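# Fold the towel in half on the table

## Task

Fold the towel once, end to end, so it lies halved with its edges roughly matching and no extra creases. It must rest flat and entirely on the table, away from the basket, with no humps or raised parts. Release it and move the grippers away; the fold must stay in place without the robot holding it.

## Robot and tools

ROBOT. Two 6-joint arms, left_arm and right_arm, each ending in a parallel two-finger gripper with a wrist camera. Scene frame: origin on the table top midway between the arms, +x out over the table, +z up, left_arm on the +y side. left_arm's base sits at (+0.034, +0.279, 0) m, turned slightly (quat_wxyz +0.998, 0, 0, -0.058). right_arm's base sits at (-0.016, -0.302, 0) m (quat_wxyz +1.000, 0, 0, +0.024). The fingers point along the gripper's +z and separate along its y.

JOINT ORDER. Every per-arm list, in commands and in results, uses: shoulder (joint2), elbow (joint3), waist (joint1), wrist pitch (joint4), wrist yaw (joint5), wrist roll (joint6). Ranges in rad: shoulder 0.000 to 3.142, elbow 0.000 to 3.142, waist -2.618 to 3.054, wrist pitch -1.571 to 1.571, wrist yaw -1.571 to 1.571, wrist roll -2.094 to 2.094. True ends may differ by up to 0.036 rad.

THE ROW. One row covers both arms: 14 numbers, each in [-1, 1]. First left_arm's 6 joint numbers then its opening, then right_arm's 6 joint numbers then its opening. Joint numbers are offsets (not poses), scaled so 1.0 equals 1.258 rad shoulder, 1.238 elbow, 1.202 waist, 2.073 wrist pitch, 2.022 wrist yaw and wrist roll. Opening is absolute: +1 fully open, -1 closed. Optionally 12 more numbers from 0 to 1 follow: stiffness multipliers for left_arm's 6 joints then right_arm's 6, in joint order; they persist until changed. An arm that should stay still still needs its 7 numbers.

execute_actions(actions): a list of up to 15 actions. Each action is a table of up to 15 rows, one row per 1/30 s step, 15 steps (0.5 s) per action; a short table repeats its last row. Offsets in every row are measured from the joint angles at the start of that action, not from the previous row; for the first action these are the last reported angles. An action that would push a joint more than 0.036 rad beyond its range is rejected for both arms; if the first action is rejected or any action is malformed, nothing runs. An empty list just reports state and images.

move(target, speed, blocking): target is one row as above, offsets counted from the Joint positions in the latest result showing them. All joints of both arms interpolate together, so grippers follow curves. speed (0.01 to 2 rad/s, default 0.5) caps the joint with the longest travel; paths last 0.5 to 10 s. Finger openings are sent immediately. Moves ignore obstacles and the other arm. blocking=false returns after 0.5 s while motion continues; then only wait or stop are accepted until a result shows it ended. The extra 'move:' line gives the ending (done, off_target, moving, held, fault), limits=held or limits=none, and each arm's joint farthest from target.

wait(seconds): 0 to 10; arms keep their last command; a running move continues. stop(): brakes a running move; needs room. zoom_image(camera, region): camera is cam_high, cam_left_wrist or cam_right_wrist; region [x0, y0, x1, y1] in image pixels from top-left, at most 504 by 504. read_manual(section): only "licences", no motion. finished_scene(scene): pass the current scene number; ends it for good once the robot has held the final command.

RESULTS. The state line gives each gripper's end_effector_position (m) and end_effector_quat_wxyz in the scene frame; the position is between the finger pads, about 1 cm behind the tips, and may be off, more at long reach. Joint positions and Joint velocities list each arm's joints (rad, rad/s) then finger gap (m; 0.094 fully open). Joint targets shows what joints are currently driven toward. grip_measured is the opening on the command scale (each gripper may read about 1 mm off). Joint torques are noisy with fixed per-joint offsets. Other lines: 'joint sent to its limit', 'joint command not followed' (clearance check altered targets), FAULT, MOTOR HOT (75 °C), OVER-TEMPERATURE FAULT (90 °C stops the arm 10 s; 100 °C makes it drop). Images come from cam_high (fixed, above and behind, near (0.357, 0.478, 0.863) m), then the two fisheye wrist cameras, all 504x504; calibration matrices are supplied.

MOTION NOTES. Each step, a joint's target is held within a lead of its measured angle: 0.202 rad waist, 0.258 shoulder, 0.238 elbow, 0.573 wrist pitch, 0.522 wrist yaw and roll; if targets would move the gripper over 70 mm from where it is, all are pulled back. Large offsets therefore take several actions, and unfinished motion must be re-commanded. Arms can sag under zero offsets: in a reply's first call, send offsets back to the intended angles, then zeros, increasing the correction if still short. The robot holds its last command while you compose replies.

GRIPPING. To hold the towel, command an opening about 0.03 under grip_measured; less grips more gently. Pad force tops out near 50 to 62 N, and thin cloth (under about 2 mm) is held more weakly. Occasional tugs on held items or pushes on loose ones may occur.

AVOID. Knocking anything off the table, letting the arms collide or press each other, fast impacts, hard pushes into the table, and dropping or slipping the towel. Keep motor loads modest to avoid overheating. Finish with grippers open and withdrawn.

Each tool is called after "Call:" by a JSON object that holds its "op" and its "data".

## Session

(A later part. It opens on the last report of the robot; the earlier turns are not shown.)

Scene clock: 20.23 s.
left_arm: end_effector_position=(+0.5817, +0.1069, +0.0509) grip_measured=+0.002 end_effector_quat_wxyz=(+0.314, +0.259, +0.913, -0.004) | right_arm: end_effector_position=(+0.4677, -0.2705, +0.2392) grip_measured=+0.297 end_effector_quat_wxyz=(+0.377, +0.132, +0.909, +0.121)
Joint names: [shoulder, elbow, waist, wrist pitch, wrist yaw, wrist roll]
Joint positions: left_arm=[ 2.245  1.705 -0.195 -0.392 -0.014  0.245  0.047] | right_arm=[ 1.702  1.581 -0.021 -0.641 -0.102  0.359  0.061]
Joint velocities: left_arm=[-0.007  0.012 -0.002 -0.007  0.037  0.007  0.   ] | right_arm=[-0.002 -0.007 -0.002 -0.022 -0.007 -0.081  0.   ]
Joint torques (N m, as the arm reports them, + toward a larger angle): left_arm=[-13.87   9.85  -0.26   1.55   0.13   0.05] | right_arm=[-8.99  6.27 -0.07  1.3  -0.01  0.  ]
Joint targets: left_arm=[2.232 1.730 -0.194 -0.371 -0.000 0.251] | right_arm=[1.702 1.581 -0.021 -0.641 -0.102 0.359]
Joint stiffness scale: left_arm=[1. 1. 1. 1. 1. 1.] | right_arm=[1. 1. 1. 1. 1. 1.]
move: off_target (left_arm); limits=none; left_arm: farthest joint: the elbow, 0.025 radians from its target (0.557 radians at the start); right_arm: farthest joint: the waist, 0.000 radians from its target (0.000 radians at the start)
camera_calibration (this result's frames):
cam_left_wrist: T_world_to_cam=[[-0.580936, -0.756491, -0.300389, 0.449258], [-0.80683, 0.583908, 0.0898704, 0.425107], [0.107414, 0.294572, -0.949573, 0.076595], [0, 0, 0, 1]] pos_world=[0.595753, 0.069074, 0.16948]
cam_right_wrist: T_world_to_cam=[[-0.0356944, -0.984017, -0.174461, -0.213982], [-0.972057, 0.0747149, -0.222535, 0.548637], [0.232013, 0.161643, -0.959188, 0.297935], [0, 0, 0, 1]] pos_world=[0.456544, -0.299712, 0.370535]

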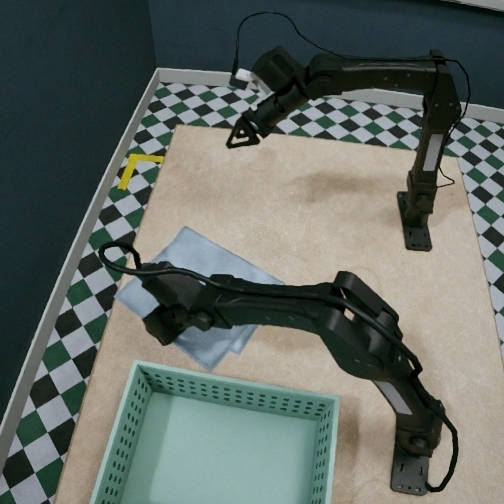

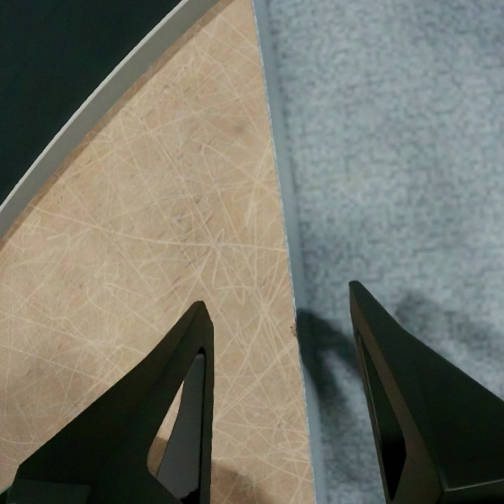

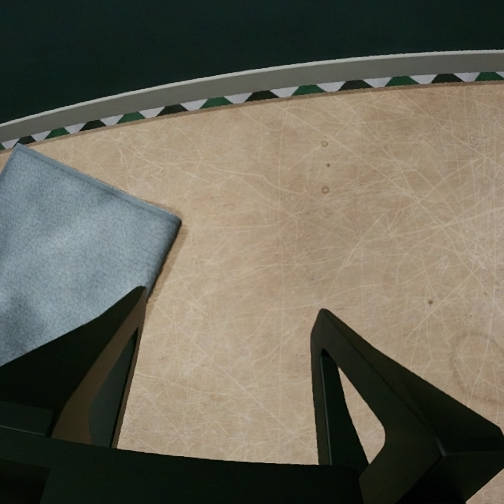

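Call:
{"op": "move", "data": {"target": [0.07,-0.075,-0.017,0.10,0,0,0,0,0,0,0,0,0,0.3], "speed": 0.3}}

Call:
{"op": "move", "data": {"target": [0.01,-0.01,0,0.007,0,0,-1,0,0,0,0,0,0,0.3]}}

Call:
{"op": "move", "data": {"target": [-0.1,0.1,-0.03,-0.13,0,0,-1,0,0,0,0,0,0,0.3], "speed": 0.3}}

Scene clock: 21.60 s.
left_arm: end_effector_position=(+0.5941, +0.0976, +0.0219) grip_measured=+0.002 end_effector_quat_wxyz=(+0.351, +0.258, +0.900, -0.007) | right_arm: end_effector_position=(+0.4677, -0.2705, +0.2392) grip_measured=+0.297 end_effector_quat_wxyz=(+0.377, +0.132, +0.909, +0.121)
Joint names: [shoulder, elbow, waist, wrist pitch, wrist yaw, wrist roll]
Joint positions: left_arm=[ 2.302  1.63  -0.203 -0.182 -0.013  0.245  0.047] | right_arm=[ 1.702  1.581 -0.021 -0.641 -0.102  0.359  0.061]
Joint velocities: left_arm=[-0.002  0.012 -0.007 -0.066 -0.066  0.007 -0.   ] | right_arm=[-0.012  0.007 -0.002  0.037  0.037 -0.066 -0.   ]
Joint torques (N m, as the arm reports them, + toward a larger angle): left_arm=[-10.34   5.5   -1.23   1.45   0.04   0.04] | right_arm=[-8.95  6.19 -0.01  1.29 -0.02 -0.02]
Joint targets: left_arm=[2.333 1.612 -0.215 -0.185 -0.014 0.245] | right_arm=[1.702 1.581 -0.021 -0.641 -0.102 0.359]
Joint stiffness scale: left_arm=[1. 1. 1. 1. 1. 1.] | right_arm=[1. 1. 1. 1. 1. 1.]
move: off_target (left_arm); limits=none; left_arm: farthest joint: the shoulder, 0.031 radians from its target (0.088 radians at the start); right_arm: farthest joint: the waist, 0.000 radians from its target (0.000 radians at the start)
camera_calibration (this result's frames):
cam_left_wrist: T_world_to_cam=[[-0.56468, -0.759433, -0.323106, 0.431898], [-0.805604, 0.59224, 0.0159145, 0.443195], [0.179271, 0.269282, -0.946229, 0.0101318], [0, 0, 0, 1]] pos_world=[0.599108, 0.0627914, 0.142083]
cam_right_wrist: T_world_to_cam=[[-0.0356944, -0.984017, -0.174461, -0.213982], [-0.972057, 0.0747149, -0.222535, 0.548637], [0.232013, 0.161643, -0.959188, 0.297935], [0, 0, 0, 1]] pos_world=[0.456544, -0.299712, 0.370535]

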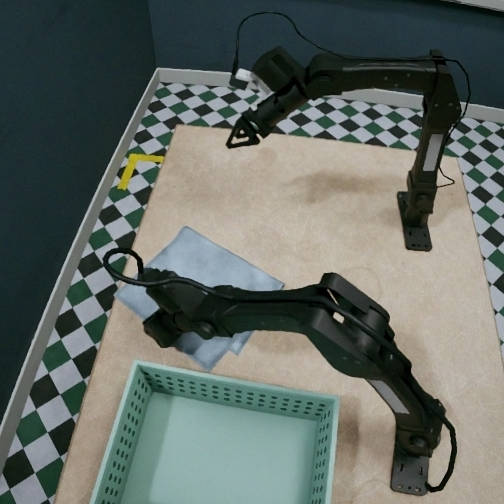

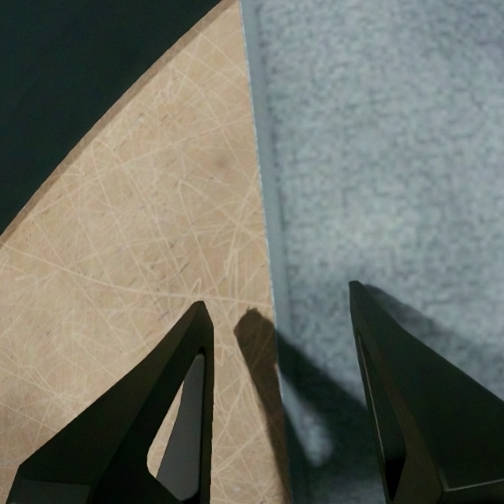

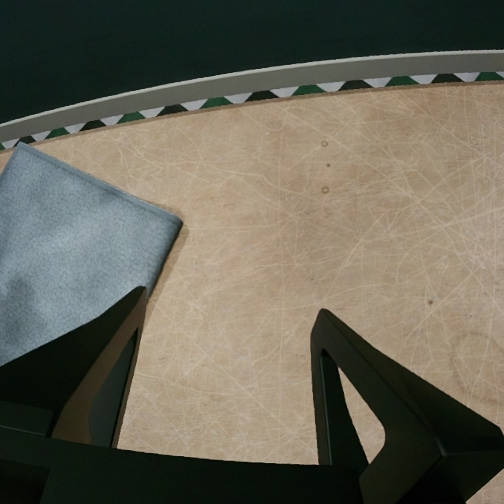

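Scene clock: 22.30 s.
left_arm: end_effector_position=(+0.5943, +0.0975, +0.0197) grip_measured=-0.983 end_effector_quat_wxyz=(+0.350, +0.259, +0.900, -0.007) | right_arm: end_effector_position=(+0.4677, -0.2705, +0.2392) grip_measured=+0.297 end_effector_quat_wxyz=(+0.377, +0.132, +0.909, +0.121)
Joint names: [shoulder, elbow, waist, wrist pitch, wrist yaw, wrist roll]
Joint positions: left_arm=[ 2.307  1.63  -0.203 -0.178 -0.012  0.245  0.001] | right_arm=[ 1.702  1.581 -0.021 -0.641 -0.102  0.359  0.061]
Joint velocities: left_arm=[ 0.002  0.002  0.007 -0.022 -0.11  -0.007  0.001] | right_arm=[-0.027  0.002 -0.002 -0.037  0.022 -0.007 -0.   ]
Joint torques (N m, as the arm reports them, + toward a larger angle): left_arm=[-12.17   6.06  -0.4    1.53  -0.03   0.03] | right_arm=[-8.84  6.28 -0.02  1.29  0.   -0.05]
Joint targets: left_arm=[2.315 1.617 -0.203 -0.167 -0.013 0.245] | right_arm=[1.702 1.581 -0.021 -0.641 -0.102 0.359]
Joint stiffness scale: left_arm=[1. 1. 1. 1. 1. 1.] | right_arm=[1. 1. 1. 1. 1. 1.]
move: done; limits=none; left_arm: farthest joint: the elbow, 0.012 radians from its target (0.012 radians at the start); right_arm: farthest joint: the waist, 0.000 radians from its target (0.000 radians at the start)
camera_calibration (this result's frames):
cam_left_wrist: T_world_to_cam=[[-0.56525, -0.759264, -0.322506, 0.431506], [-0.805437, 0.59244, 0.0169133, 0.443332], [0.178224, 0.269319, -0.946416, 0.00867476], [0, 0, 0, 1]] pos_world=[0.599439, 0.0626429, 0.139875]
cam_right_wrist: T_world_to_cam=[[-0.0356944, -0.984017, -0.174461, -0.213982], [-0.972057, 0.0747149, -0.222535, 0.548637], [0.232013, 0.161643, -0.959188, 0.297935], [0, 0, 0, 1]] pos_world=[0.456544, -0.299712, 0.370535]

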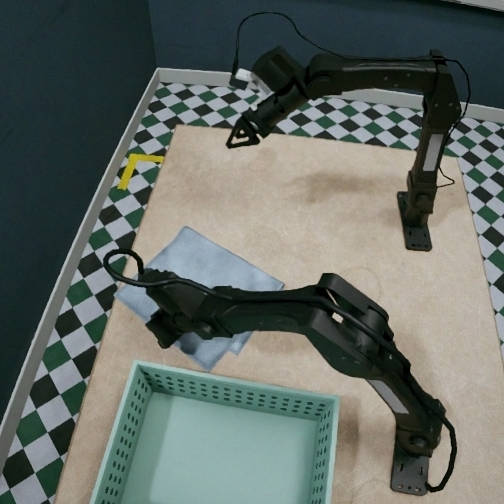

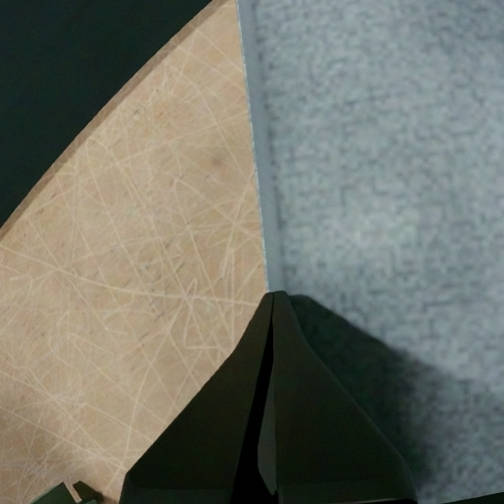

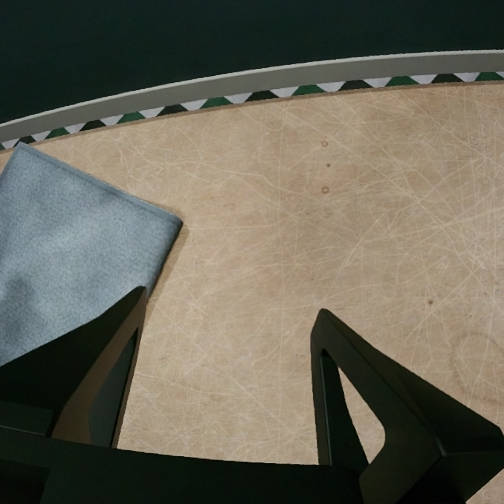

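Scene clock: 23.90 s.
left_arm: end_effector_position=(+0.5758, +0.0870, +0.0747) grip_measured=-0.983 end_effector_quat_wxyz=(+0.324, +0.274, +0.906, -0.011) | right_arm: end_effector_position=(+0.4677, -0.2705, +0.2392) grip_measured=+0.297 end_effector_quat_wxyz=(+0.377, +0.132, +0.909, +0.121)
Joint names: [shoulder, elbow, waist, wrist pitch, wrist yaw, wrist roll]
Joint positions: left_arm=[ 2.209  1.731 -0.23  -0.433 -0.012  0.245  0.001] | right_arm=[ 1.702  1.581 -0.021 -0.641 -0.102  0.359  0.061]
Joint velocities: left_arm=[-0.017 -0.007 -0.002 -0.051 -0.007 -0.051 -0.001] | right_arm=[-0.007 -0.012 -0.002 -0.022 -0.037  0.037 -0.001]
Joint torques (N m, as the arm reports them, + toward a larger angle): left_arm=[-14.89   9.97  -0.78   1.25   0.01  -0.02] | right_arm=[-8.79  6.33  0.08  1.32 -0.03 -0.02]
Joint targets: left_arm=[2.182 1.754 -0.239 -0.447 -0.012 0.245] | right_arm=[1.702 1.581 -0.021 -0.641 -0.102 0.359]
Joint stiffness scale: left_arm=[1. 1. 1. 1. 1. 1.] | right_arm=[1. 1. 1. 1. 1. 1.]
move: off_target (left_arm); limits=none; left_arm: farthest joint: the shoulder, 0.028 radians from its target (0.126 radians at the start); right_arm: farthest joint: the waist, 0.000 radians from its target (0.000 radians at the start)
camera_calibration (this result's frames):
cam_left_wrist: T_world_to_cam=[[-0.602339, -0.737514, -0.305387, 0.448988], [-0.786591, 0.613516, 0.069805, 0.417067], [0.135877, 0.282261, -0.949666, 0.0903682], [0, 0, 0, 1]] pos_world=[0.586226, 0.0497504, 0.193821]
cam_right_wrist: T_world_to_cam=[[-0.0356944, -0.984017, -0.174461, -0.213982], [-0.972057, 0.0747149, -0.222535, 0.548637], [0.232013, 0.161643, -0.959188, 0.297935], [0, 0, 0, 1]] pos_world=[0.456544, -0.299712, 0.370535]

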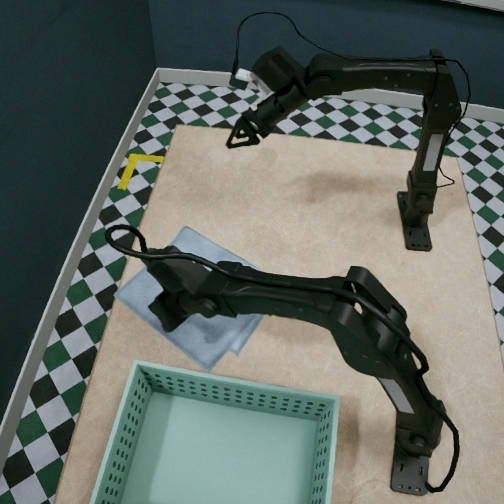

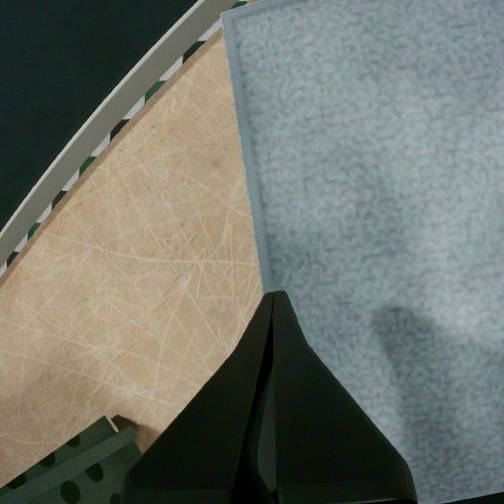

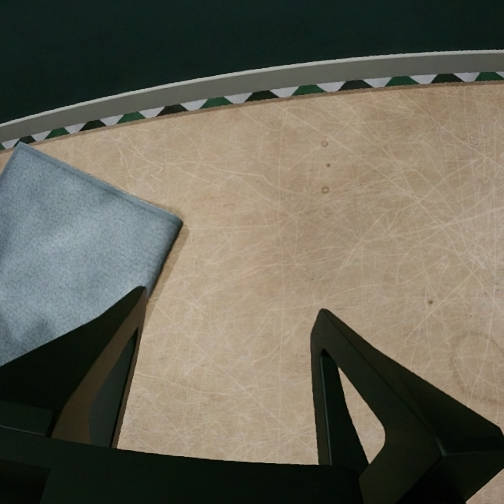

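Call:
{"op": "move", "data": {"target": [0.105,-0.105,0,0.11,0,-0.121,0,0,0,0,0,0,0,0.3], "speed": 0.3}}

Call:
{"op": "move", "data": {"target": [0.015,-0.01,0,0.005,0,0,-1,0,0,0,0,0,0,0.3]}}

Call:
{"op": "move", "data": {"target": [-0.1,0.1,-0.03,-0.13,0,0,-1,0,0,0,0,0,0,0.3], "speed": 0.3}}

Scene clock: 25.60 s.
left_arm: end_effector_position=(+0.5858, +0.0837, +0.0179) grip_measured=-0.002 end_effector_quat_wxyz=(+0.340, +0.162, +0.925, -0.052) | right_arm: end_effector_position=(+0.4677, -0.2705, +0.2392) grip_measured=+0.297 end_effector_quat_wxyz=(+0.377, +0.132, +0.909, +0.121)
Joint names: [shoulder, elbow, waist, wrist pitch, wrist yaw, wrist roll]
Joint positions: left_arm=[ 2.303  1.624 -0.23  -0.189 -0.013  0.005  0.047] | right_arm=[ 1.702  1.581 -0.021 -0.641 -0.102  0.359  0.061]
Joint velocities: left_arm=[-0.007  0.007  0.002  0.022  0.066  0.007  0.   ] | right_arm=[ 0.002 -0.012  0.002  0.081 -0.007 -0.081 -0.001]
Joint torques (N m, as the arm reports them, + toward a larger angle): left_arm=[-9.4   4.97 -0.11  1.27  0.   -0.06] | right_arm=[-8.87  6.3   0.01  1.32  0.   -0.02]
Joint targets: left_arm=[2.341 1.601 -0.231 -0.205 -0.012 0.000] | right_arm=[1.702 1.581 -0.021 -0.641 -0.102 0.359]
Joint stiffness scale: left_arm=[1. 1. 1. 1. 1. 1.] | right_arm=[1. 1. 1. 1. 1. 1.]
move: off_target (left_arm); limits=none; left_arm: farthest joint: the shoulder, 0.038 radians from its target (0.132 radians at the start); right_arm: farthest joint: the waist, 0.000 radians from its target (0.000 radians at the start)
camera_calibration (this result's frames):
cam_left_wrist: T_world_to_cam=[[-0.453136, -0.874347, -0.173742, 0.356925], [-0.887203, 0.461317, -0.00763978, 0.504071], [0.0868297, 0.150682, -0.984762, 0.0763067], [0, 0, 0, 1]] pos_world=[0.602323, 0.0680416, 0.141008]
cam_right_wrist: T_world_to_cam=[[-0.0356944, -0.984017, -0.174461, -0.213982], [-0.972057, 0.0747149, -0.222535, 0.548637], [0.232013, 0.161643, -0.959188, 0.297935], [0, 0, 0, 1]] pos_world=[0.456544, -0.299712, 0.370535]

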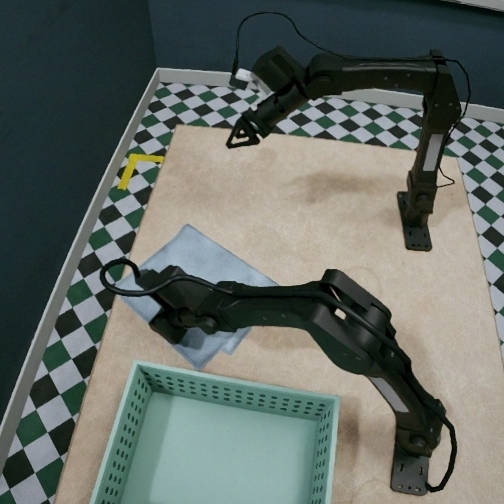

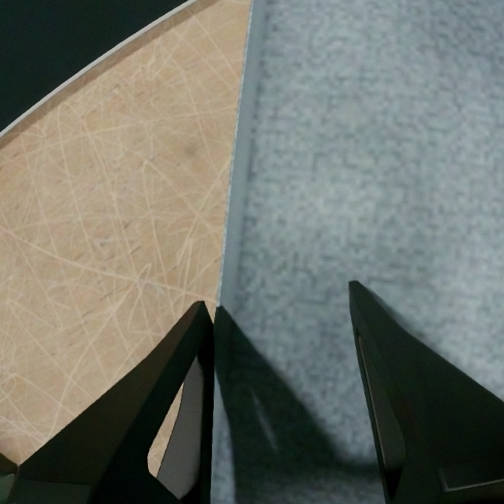

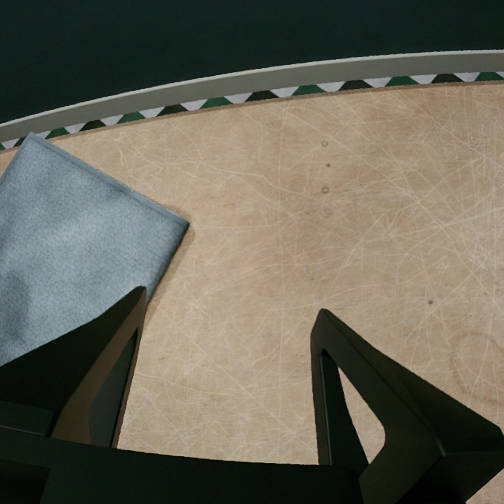

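Scene clock: 26.30 s.
left_arm: end_effector_position=(+0.5874, +0.0827, +0.0194) grip_measured=-0.965 end_effector_quat_wxyz=(+0.344, +0.162, +0.923, -0.054) | right_arm: end_effector_position=(+0.4677, -0.2705, +0.2392) grip_measured=+0.297 end_effector_quat_wxyz=(+0.377, +0.132, +0.909, +0.121)
Joint names: [shoulder, elbow, waist, wrist pitch, wrist yaw, wrist roll]
Joint positions: left_arm=[ 2.303  1.624 -0.23  -0.18  -0.01   0.005  0.002] | right_arm=[ 1.702  1.581 -0.021 -0.641 -0.102  0.359  0.061]
Joint velocities: left_arm=[ 0.007 -0.007 -0.017 -0.066  0.022 -0.037  0.001] | right_arm=[ 0.012 -0.007 -0.002 -0.007 -0.022  0.022 -0.   ]
Joint torques (N m, as the arm reports them, + toward a larger angle): left_arm=[-11.1    5.79  -0.13   1.44  -0.05  -0.01] | right_arm=[-8.93  6.24  0.03  1.31  0.   -0.04]
Joint targets: left_arm=[2.322 1.611 -0.230 -0.179 -0.012 0.005] | right_arm=[1.702 1.581 -0.021 -0.641 -0.102 0.359]
Joint stiffness scale: left_arm=[1. 1. 1. 1. 1. 1.] | right_arm=[1. 1. 1. 1. 1. 1.]
move: done; limits=none; left_arm: farthest joint: the shoulder, 0.019 radians from its target (0.019 radians at the start); right_arm: farthest joint: the waist, 0.000 radians from its target (0.000 radians at the start)
camera_calibration (this result's frames):
cam_left_wrist: T_world_to_cam=[[-0.452981, -0.874519, -0.173277, 0.356942], [-0.886412, 0.462574, -0.017323, 0.505548], [0.0953028, 0.145748, -0.984721, 0.0732625], [0, 0, 0, 1]] pos_world=[0.602829, 0.0676215, 0.142751]
cam_right_wrist: T_world_to_cam=[[-0.0356944, -0.984017, -0.174461, -0.213982], [-0.972057, 0.0747149, -0.222535, 0.548637], [0.232013, 0.161643, -0.959188, 0.297935], [0, 0, 0, 1]] pos_world=[0.456544, -0.299712, 0.370535]

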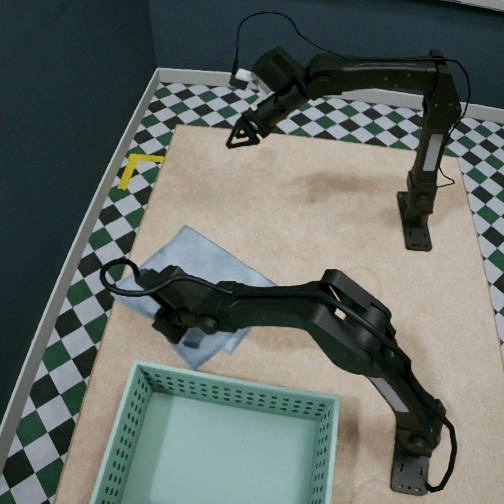

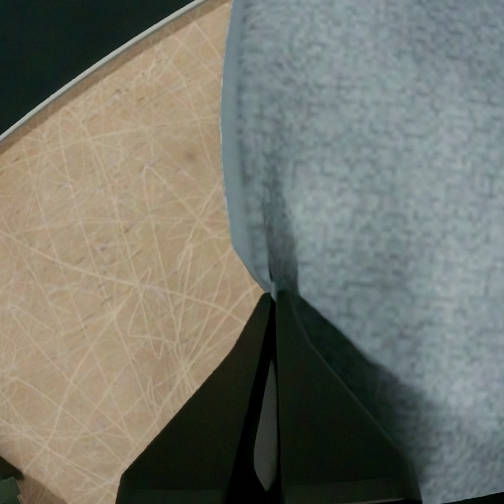

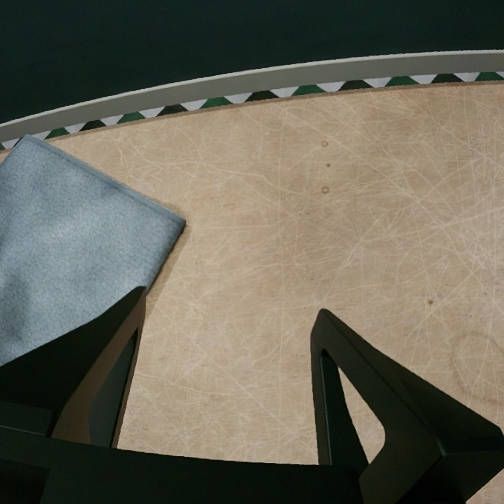

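Scene clock: 27.87 s.
left_arm: end_effector_position=(+0.5680, +0.0725, +0.0730) grip_measured=-0.965 end_effector_quat_wxyz=(+0.316, +0.177, +0.930, -0.054) | right_arm: end_effector_position=(+0.4677, -0.2705, +0.2392) grip_measured=+0.297 end_effector_quat_wxyz=(+0.377, +0.132, +0.909, +0.121)
Joint names: [shoulder, elbow, waist, wrist pitch, wrist yaw, wrist roll]
Joint positions: left_arm=[ 2.206  1.723 -0.258 -0.435 -0.01   0.005  0.002] | right_arm=[ 1.702  1.581 -0.021 -0.641 -0.102  0.359  0.061]
Joint velocities: left_arm=[ 0.022 -0.012  0.012 -0.037 -0.007 -0.081  0.001] | right_arm=[-0.002  0.012  0.007 -0.051 -0.007 -0.037  0.   ]
Joint torques (N m, as the arm reports them, + toward a larger angle): left_arm=[-14.96   9.97  -0.83   1.19  -0.01  -0.02] | right_arm=[-8.96  6.29  0.25  1.34  0.02  0.  ]
Joint targets: left_arm=[2.177 1.747 -0.266 -0.449 -0.010 0.005] | right_arm=[1.702 1.581 -0.021 -0.641 -0.102 0.359]
Joint stiffness scale: left_arm=[1. 1. 1. 1. 1. 1.] | right_arm=[1. 1. 1. 1. 1. 1.]
move: off_target (left_arm); limits=none; left_arm: farthest joint: the shoulder, 0.029 radians from its target (0.126 radians at the start); right_arm: farthest joint: the waist, 0.000 radians from its target (0.000 radians at the start)
camera_calibration (this result's frames):
cam_left_wrist: T_world_to_cam=[[-0.486746, -0.857746, -0.16538, 0.365929], [-0.872358, 0.487156, 0.0408788, 0.480008], [0.0455024, 0.164168, -0.985382, 0.156361], [0, 0, 0, 1]] pos_world=[0.589738, 0.0543664, 0.19497]
cam_right_wrist: T_world_to_cam=[[-0.0356944, -0.984017, -0.174461, -0.213982], [-0.972057, 0.0747149, -0.222535, 0.548637], [0.232013, 0.161643, -0.959188, 0.297935], [0, 0, 0, 1]] pos_world=[0.456544, -0.299712, 0.370535]

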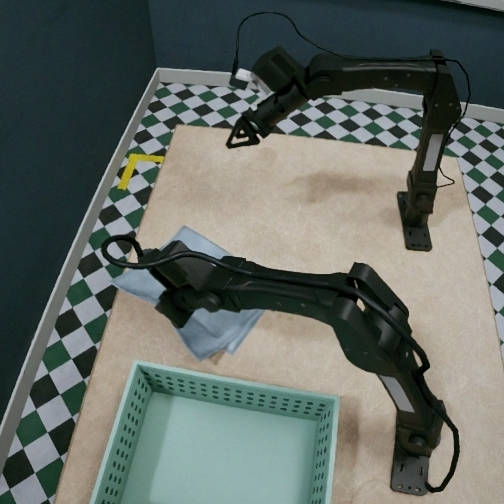

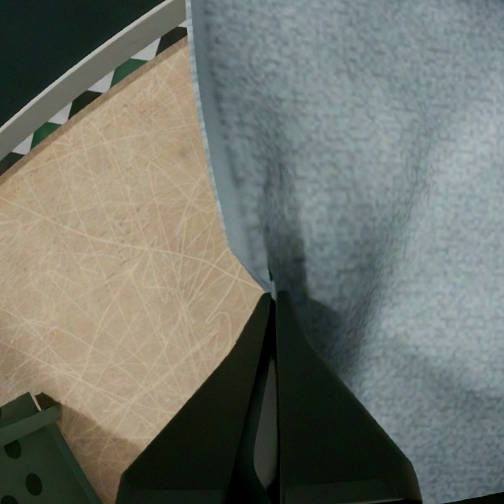

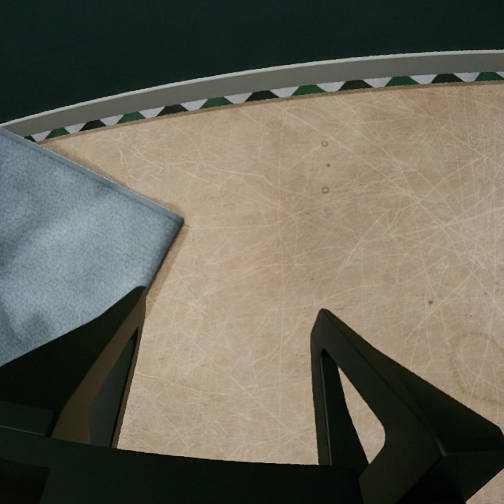

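Call:
{"op": "move", "data": {"target": [-0.18,0.06,-0.285,0.033,0,-0.15,-1,-0.2,-0.2,-0.5,0,0,0,0.3], "speed": 0.35}}

Scene clock: 30.37 s.
left_arm: end_effector_position=(+0.4782, -0.1023, +0.2118) grip_measured=-0.964 end_effector_quat_wxyz=(+0.400, +0.185, +0.872, -0.215) | right_arm: end_effector_position=(+0.3502, -0.5151, +0.2328) grip_measured=+0.297 end_effector_quat_wxyz=(+0.387, +0.396, +0.833, +0.006)
Joint names: [shoulder, elbow, waist, wrist pitch, wrist yaw, wrist roll]
Joint positions: left_arm=[ 2.01   1.772 -0.598 -0.391 -0.01  -0.292  0.002] | right_arm=[ 1.48   1.341 -0.619 -0.642 -0.103  0.359  0.061]
Joint velocities: left_arm=[-0.017  0.012 -0.022 -0.022 -0.022  0.066 -0.   ] | right_arm=[-0.002  0.012 -0.007 -0.051 -0.066  0.022 -0.001]
Joint torques (N m, as the arm reports them, + toward a larger angle): left_arm=[-13.94  10.64  -0.11   1.86   0.02  -0.08] | right_arm=[-9.02  5.69 -0.15  1.26 -0.01 -0.03]
Joint targets: left_arm=[1.980 1.798 -0.601 -0.367 -0.010 -0.298] | right_arm=[1.451 1.334 -0.622 -0.641 -0.102 0.359]
Joint stiffness scale: left_arm=[1. 1. 1. 1. 1. 1.] | right_arm=[1. 1. 1. 1. 1. 1.]
move: off_target (left_arm, right_arm); limits=none; left_arm: farthest joint: the shoulder, 0.030 radians from its target (0.227 radians at the start); right_arm: farthest joint: the shoulder, 0.029 radians from its target (0.252 radians at the start)
camera_calibration (this result's frames):
cam_left_wrist: T_world_to_cam=[[-0.586447, -0.808996, 0.0400666, 0.204411], [-0.789676, 0.560033, -0.25055, 0.510776], [0.180255, -0.178574, -0.967274, 0.222586], [0, 0, 0, 1]] pos_world=[0.483102, -0.0809354, 0.335087]
cam_right_wrist: T_world_to_cam=[[-0.586059, -0.791397, -0.173854, -0.168199], [-0.764475, 0.611169, -0.20506, 0.650866], [0.268538, 0.01273, -0.963185, 0.27005], [0, 0, 0, 1]] pos_world=[0.326478, -0.534339, 0.364333]

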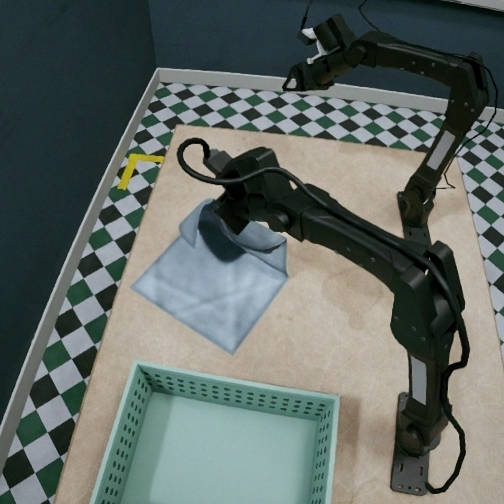

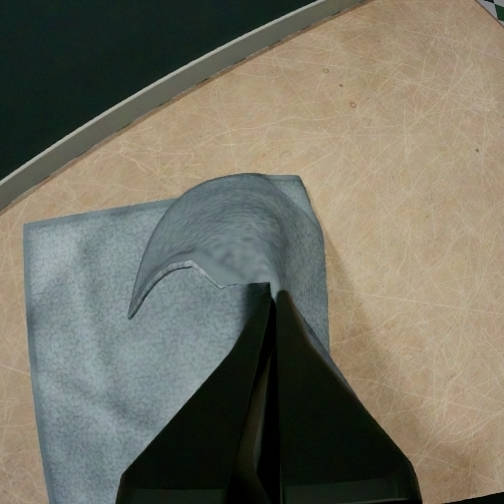

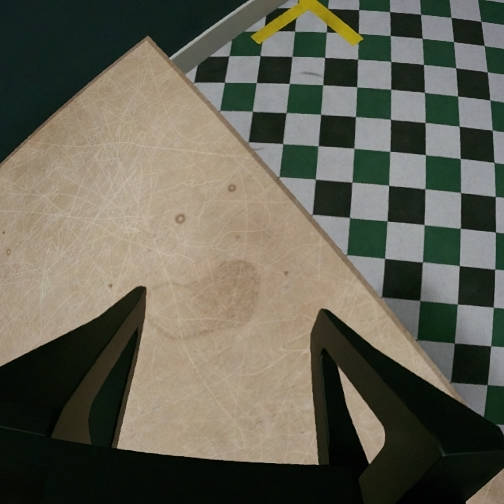

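Call:
{"op": "move", "data": {"target": [0.127,-0.183,0.221,0.068,0,0.12,-1,0,0,0,0,0,0,0.3], "speed": 0.3}}

Scene clock: 32.10 s.
left_arm: end_effector_position=(+0.5385, +0.0395, +0.0464) grip_measured=-0.965 end_effector_quat_wxyz=(+0.321, +0.182, +0.926, -0.078) | right_arm: end_effector_position=(+0.3502, -0.5151, +0.2328) grip_measured=+0.297 end_effector_quat_wxyz=(+0.387, +0.396, +0.833, +0.006)
Joint names: [shoulder, elbow, waist, wrist pitch, wrist yaw, wrist roll]
Joint positions: left_arm=[ 2.174  1.546 -0.333 -0.269 -0.01  -0.057  0.002] | right_arm=[ 1.48   1.341 -0.619 -0.642 -0.103  0.359  0.061]
Joint velocities: left_arm=[-0.012 -0.002  0.012  0.066  0.051  0.022  0.   ] | right_arm=[ 0.002 -0.002 -0.002 -0.037 -0.066  0.037 -0.   ]
Joint torques (N m, as the arm reports them, + toward a larger angle): left_arm=[-12.4    7.46  -0.05   1.59  -0.05  -0.01] | right_arm=[-6.68  6.2   0.    1.32  0.02 -0.02]
Joint targets: left_arm=[2.170 1.545 -0.333 -0.250 -0.010 -0.049] | right_arm=[1.480 1.341 -0.619 -0.642 -0.103 0.359]
Joint stiffness scale: left_arm=[1. 1. 1. 1. 1. 1.] | right_arm=[1. 1. 1. 1. 1. 1.]
move: done; limits=none; left_arm: farthest joint: the wrist pitch, 0.019 radians from its target (0.141 radians at the start); right_arm: farthest joint: the waist, 0.000 radians from its target (0.000 radians at the start)
camera_calibration (this result's frames):
cam_left_wrist: T_world_to_cam=[[-0.508017, -0.851409, -0.13047, 0.328445], [-0.859673, 0.510619, 0.0151954, 0.464823], [0.0536828, 0.119881, -0.991336, 0.134516], [0, 0, 0, 1]] pos_world=[0.55923, 0.026168, 0.169139]
cam_right_wrist: T_world_to_cam=[[-0.586059, -0.791397, -0.173854, -0.168199], [-0.764475, 0.611169, -0.20506, 0.650866], [0.268538, 0.01273, -0.963185, 0.27005], [0, 0, 0, 1]] pos_world=[0.326478, -0.534339, 0.364333]

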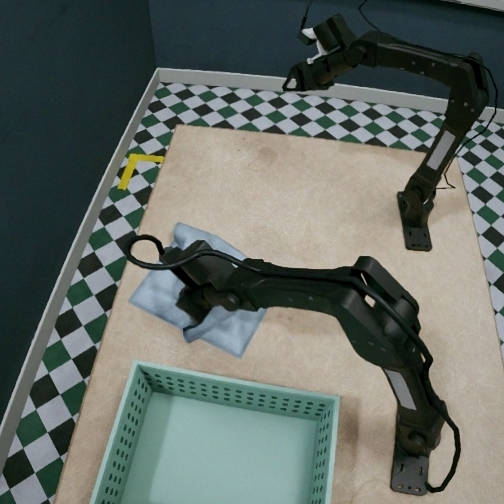

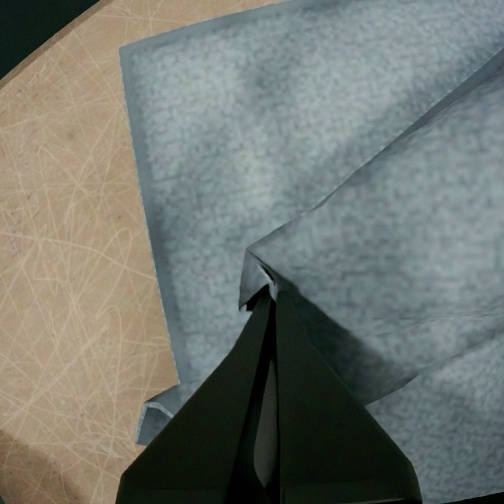

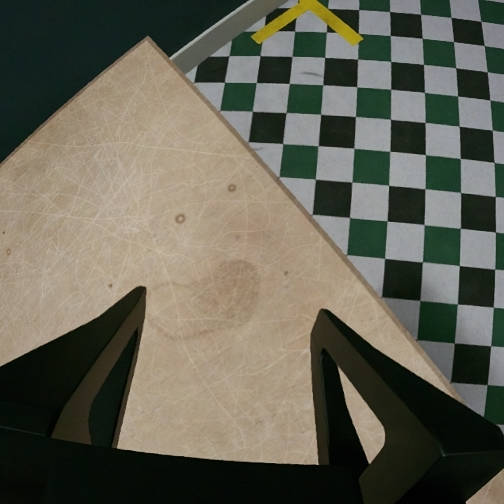

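Call:
{"op": "move", "data": {"target": [-0.15,0.2,-0.25,-0.05,0,-0.12,-1,-0.02,0.01,-0.45,0,0,0,0.3], "speed": 0.5}}

Call:
{"op": "move", "data": {"target": [0.325,0.03,-0.366,0.21,0,-0.15,-1,-0.01,0.01,0,0,0,0,0.3], "speed": 0.4}}

Scene clock: 34.17 s.
left_arm: end_effector_position=(+0.4670, -0.1200, +0.2161) grip_measured=-0.964 end_effector_quat_wxyz=(+0.405, +0.198, +0.863, -0.227) | right_arm: end_effector_position=(+0.1887, -0.6730, +0.2328) grip_measured=+0.297 end_effector_quat_wxyz=(+0.375, +0.604, +0.697, -0.098)
Joint names: [shoulder, elbow, waist, wrist pitch, wrist yaw, wrist roll]
Joint positions: left_arm=[ 2.01   1.771 -0.634 -0.367 -0.011 -0.293  0.002] | right_arm=[ 1.48   1.341 -1.159 -0.642 -0.102  0.359  0.061]
Joint velocities: left_arm=[-0.002  0.027 -0.017 -0.037 -0.022  0.037 -0.001] | right_arm=[-0.002 -0.007 -0.022 -0.007  0.007  0.037 -0.001]
Joint torques (N m, as the arm reports them, + toward a larger angle): left_arm=[-13.35  10.47  -0.06   1.63   0.04  -0.05] | right_arm=[-8.66  7.23  0.07  1.27  0.01 -0.01]
Joint targets: left_arm=[1.985 1.794 -0.633 -0.373 -0.010 -0.299] | right_arm=[1.455 1.353 -1.160 -0.642 -0.103 0.359]
Joint stiffness scale: left_arm=[1. 1. 1. 1. 1. 1.] | right_arm=[1. 1. 1. 1. 1. 1.]
move: off_target (left_arm, right_arm); limits=none; left_arm: farthest joint: the shoulder, 0.025 radians from its target (0.189 radians at the start); right_arm: farthest joint: the shoulder, 0.025 radians from its target (0.025 radians at the start)
camera_calibration (this result's frames):
cam_left_wrist: T_world_to_cam=[[-0.614439, -0.787816, 0.0425566, 0.19839], [-0.765772, 0.582527, -0.272498, 0.509185], [0.189888, -0.200022, -0.961215, 0.217229], [0, 0, 0, 1]] pos_world=[0.470569, -0.096868, 0.339113]
cam_right_wrist: T_world_to_cam=[[-0.909762, -0.377216, -0.173327, -0.048051], [-0.341269, 0.917313, -0.205114, 0.75013], [0.236367, -0.127454, -0.963269, 0.227149], [0, 0, 0, 1]] pos_world=[0.15859, -0.677279, 0.364338]

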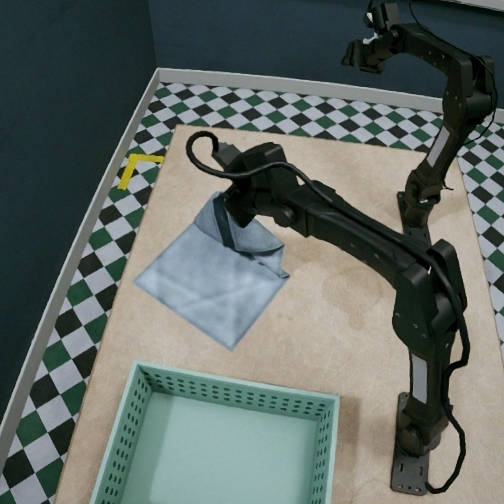

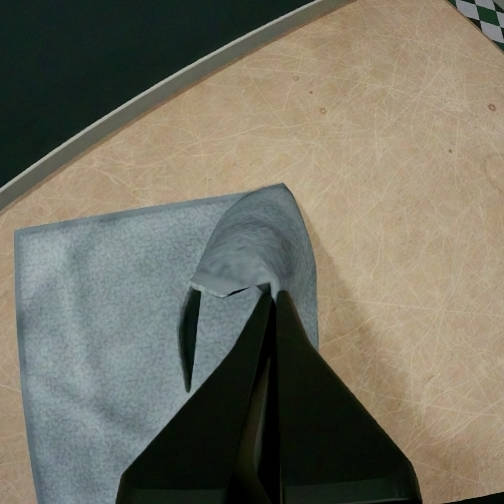

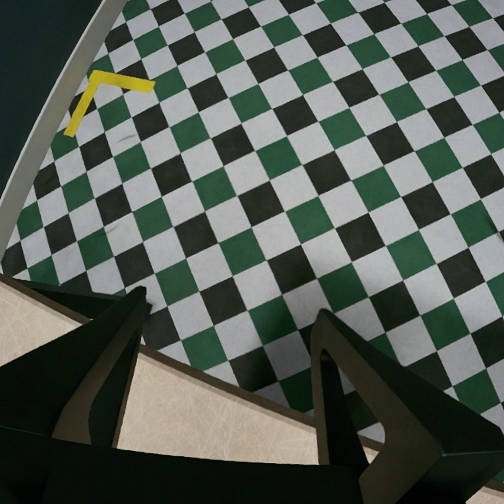

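Scene clock: 36.00 s.
left_arm: end_effector_position=(+0.2769, -0.3296, +0.0477) grip_measured=-0.964 end_effector_quat_wxyz=(+0.294, +0.262, +0.847, -0.357) | right_arm: end_effector_position=(+0.1887, -0.6730, +0.2328) grip_measured=+0.297 end_effector_quat_wxyz=(+0.375, +0.604, +0.697, -0.098)
Joint names: [shoulder, elbow, waist, wrist pitch, wrist yaw, wrist roll]
Joint positions: left_arm=[ 2.432  1.782 -1.08   0.041 -0.011 -0.59   0.002] | right_arm=[ 1.48   1.341 -1.159 -0.642 -0.102  0.359  0.061]
Joint velocities: left_arm=[ 0.002  0.012 -0.012 -0.022  0.066  0.007 -0.001] | right_arm=[-0.007 -0.002 -0.012  0.037 -0.037 -0.007  0.   ]
Joint torques (N m, as the arm reports them, + toward a larger angle): left_arm=[-15.29  10.16   0.58   1.98  -0.06  -0.03] | right_arm=[-7.65  7.1   0.    1.27 -0.03  0.  ]
Joint targets: left_arm=[2.419 1.808 -1.074 0.068 -0.011 -0.596] | right_arm=[1.467 1.353 -1.159 -0.642 -0.102 0.359]
Joint stiffness scale: left_arm=[1. 1. 1. 1. 1. 1.] | right_arm=[1. 1. 1. 1. 1. 1.]
move: off_target (left_arm); limits=none; left_arm: farthest joint: the elbow, 0.027 radians from its target (0.037 radians at the start); right_arm: farthest joint: the shoulder, 0.012 radians from its target (0.012 radians at the start)
camera_calibration (this result's frames):
cam_left_wrist: T_world_to_cam=[[-0.770073, -0.573696, 0.279033, 0.0260136], [-0.632961, 0.741707, -0.221881, 0.453099], [-0.0796686, -0.347482, -0.934296, 0.0742711], [0, 0, 0, 1]] pos_world=[0.312744, -0.295335, 0.162667]
cam_right_wrist: T_world_to_cam=[[-0.909762, -0.377216, -0.173327, -0.048051], [-0.341269, 0.917313, -0.205114, 0.75013], [0.236367, -0.127454, -0.963269, 0.227149], [0, 0, 0, 1]] pos_world=[0.15859, -0.677279, 0.364338]

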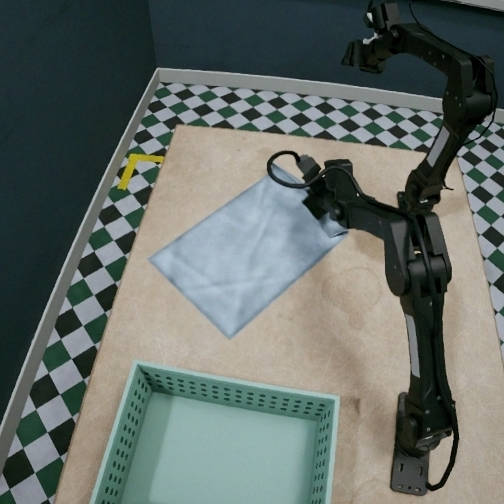

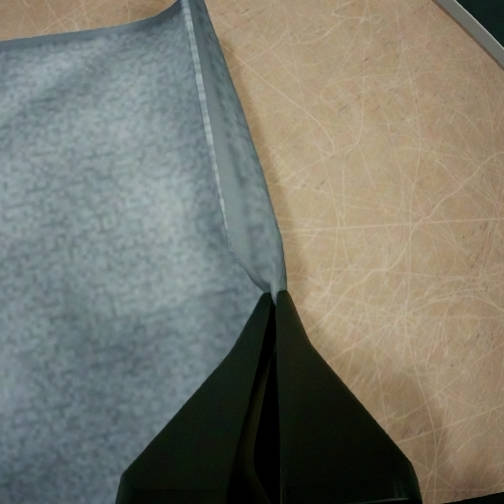

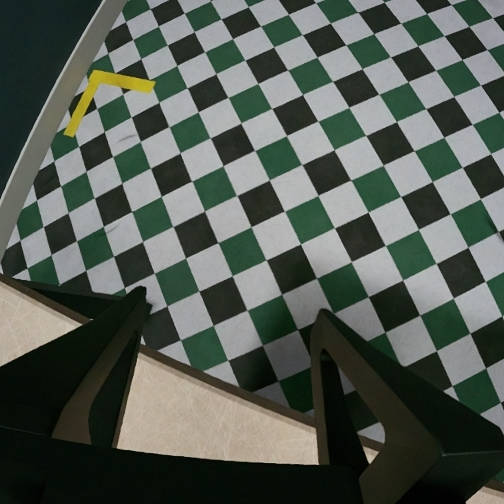

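Call:
{"op": "move", "data": {"target": [-0.01,0.02,0,0,0,0,0.2,0,0,0,0,0,0,1]}}

Call:
{"op": "move", "data": {"target": [-0.33,-0.15,-0.2,-0.3,-0.17,0,1,0.05,-0.2,0.65,0,0,-0.235,1], "speed": 0.6}}

Scene clock: 36.97 s.
left_arm: end_effector_position=(+0.2769, -0.3297, +0.0478) grip_measured=+0.198 end_effector_quat_wxyz=(+0.294, +0.262, +0.847, -0.357) | right_arm: end_effector_position=(+0.1887, -0.6730, +0.2328) grip_measured=+1.000 end_effector_quat_wxyz=(+0.375, +0.604, +0.697, -0.098)
Joint names: [shoulder, elbow, waist, wrist pitch, wrist yaw, wrist roll]
Joint positions: left_arm=[ 2.432  1.782 -1.08   0.041 -0.011 -0.591  0.056] | right_arm=[ 1.48   1.341 -1.159 -0.642 -0.102  0.359  0.094]
Joint velocities: left_arm=[ 0.012  0.007 -0.012 -0.037 -0.022 -0.066  0.   ] | right_arm=[-0.012  0.007  0.007 -0.007 -0.037  0.037  0.   ]
Joint torques (N m, as the arm reports them, + toward a larger angle): left_arm=[-15.1   10.18  -0.03   1.67  -0.04   0.  ] | right_arm=[-6.68  6.19 -0.06  1.31 -0.01 -0.02]
Joint targets: left_arm=[2.420 1.806 -1.080 0.041 -0.011 -0.590] | right_arm=[1.480 1.341 -1.159 -0.642 -0.102 0.359]
Joint stiffness scale: left_arm=[1. 1. 1. 1. 1. 1.] | right_arm=[1. 1. 1. 1. 1. 1.]
move: off_target (left_arm); limits=none; left_arm: farthest joint: the elbow, 0.025 radians from its target (0.025 radians at the start); right_arm: farthest joint: the waist, 0.000 radians from its target (0.000 radians at the start)
camera_calibration (this result's frames):
cam_left_wrist: T_world_to_cam=[[-0.769906, -0.573732, 0.27942, 0.0259016], [-0.633156, 0.741463, -0.222137, 0.453153], [-0.0797328, -0.347942, -0.934119, 0.0741855], [0, 0, 0, 1]] pos_world=[0.312773, -0.295323, 0.162723]
cam_right_wrist: T_world_to_cam=[[-0.909762, -0.377216, -0.173327, -0.048051], [-0.341269, 0.917313, -0.205114, 0.75013], [0.236367, -0.127454, -0.963269, 0.227149], [0, 0, 0, 1]] pos_world=[0.15859, -0.677279, 0.364338]

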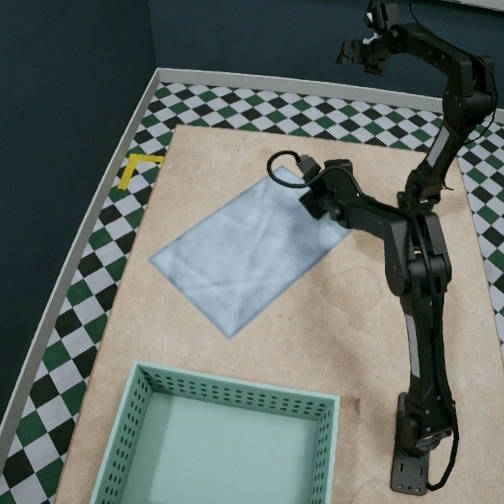

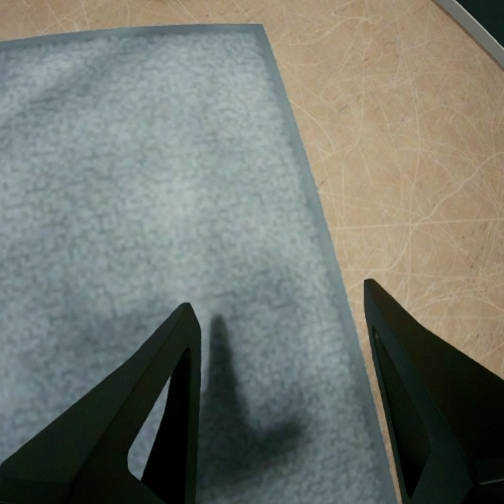

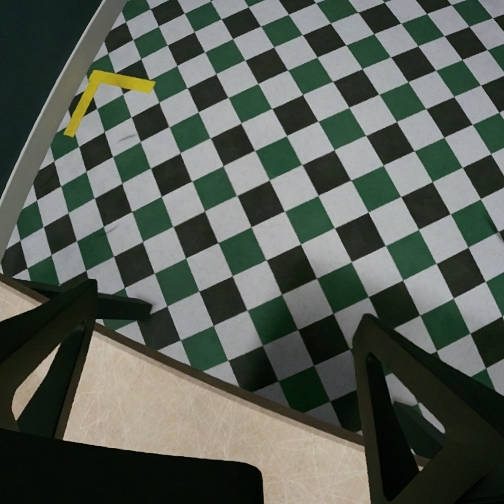

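Scene clock: 39.03 s.
left_arm: end_effector_position=(+0.1644, -0.2233, +0.1032) grip_measured=+1.000 end_effector_quat_wxyz=(+0.283, +0.344, +0.883, -0.149) | right_arm: end_effector_position=(+0.3448, -0.4062, +0.1126) grip_measured=+1.000 end_effector_quat_wxyz=(+0.245, +0.095, +0.965, -0.004)
Joint names: [shoulder, elbow, waist, wrist pitch, wrist yaw, wrist roll]
Joint positions: left_arm=[ 2.043  1.605 -1.316 -0.565 -0.336 -0.591  0.094] | right_arm=[ 1.541  1.098 -0.378 -0.641 -0.102 -0.11   0.094]
Joint velocities: left_arm=[-0.002  0.012  0.007 -0.007 -0.022 -0.007  0.   ] | right_arm=[-0.012 -0.017 -0.007  0.007 -0.037 -0.007  0.   ]
Joint torques (N m, as the arm reports them, + toward a larger angle): left_arm=[-13.19   6.6   -0.57   1.04  -0.35   0.  ] | right_arm=[-6.69  5.54 -0.08  0.9  -0.04 -0.02]
Joint targets: left_arm=[2.017 1.596 -1.321 -0.581 -0.355 -0.591] | right_arm=[1.543 1.093 -0.378 -0.641 -0.102 -0.117]
Joint stiffness scale: left_arm=[1. 1. 1. 1. 1. 1.] | right_arm=[1. 1. 1. 1. 1. 1.]
move: off_target (left_arm); limits=none; left_arm: farthest joint: the shoulder, 0.026 radians from its target (0.415 radians at the start); right_arm: farthest joint: the wrist roll, 0.006 radians from its target (0.475 radians at the start)
camera_calibration (this result's frames):
cam_left_wrist: T_world_to_cam=[[-0.786314, -0.611881, -0.085513, 0.0166785], [-0.61612, 0.786876, 0.0349561, 0.296225], [0.0458992, 0.0801727, -0.995724, 0.23533], [0, 0, 0, 1]] pos_world=[0.184823, -0.241754, 0.225395]
cam_right_wrist: T_world_to_cam=[[-0.0312603, -0.9968, 0.0735708, -0.408617], [-0.996886, 0.0364251, 0.0699413, 0.371267], [-0.0723973, -0.0711553, -0.994834, 0.241359], [0, 0, 0, 1]] pos_world=[0.374811, -0.403659, 0.244208]

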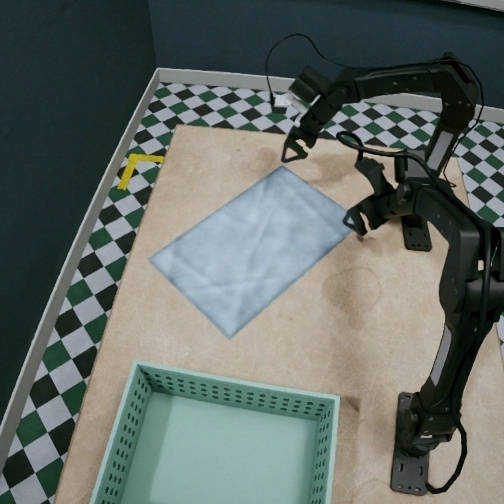

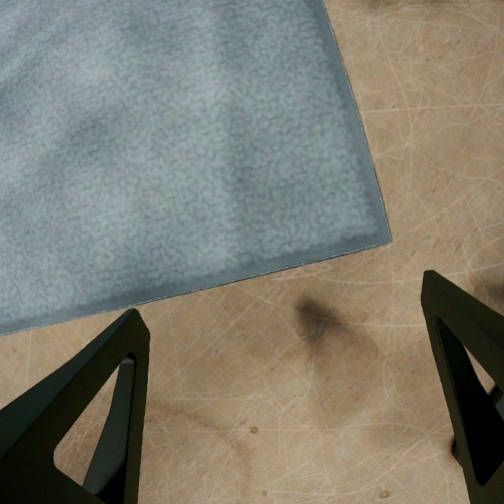

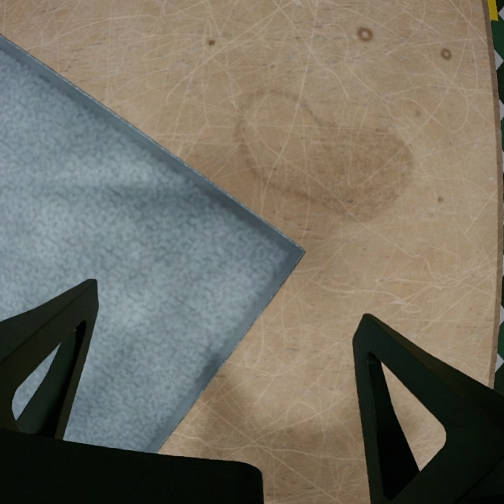

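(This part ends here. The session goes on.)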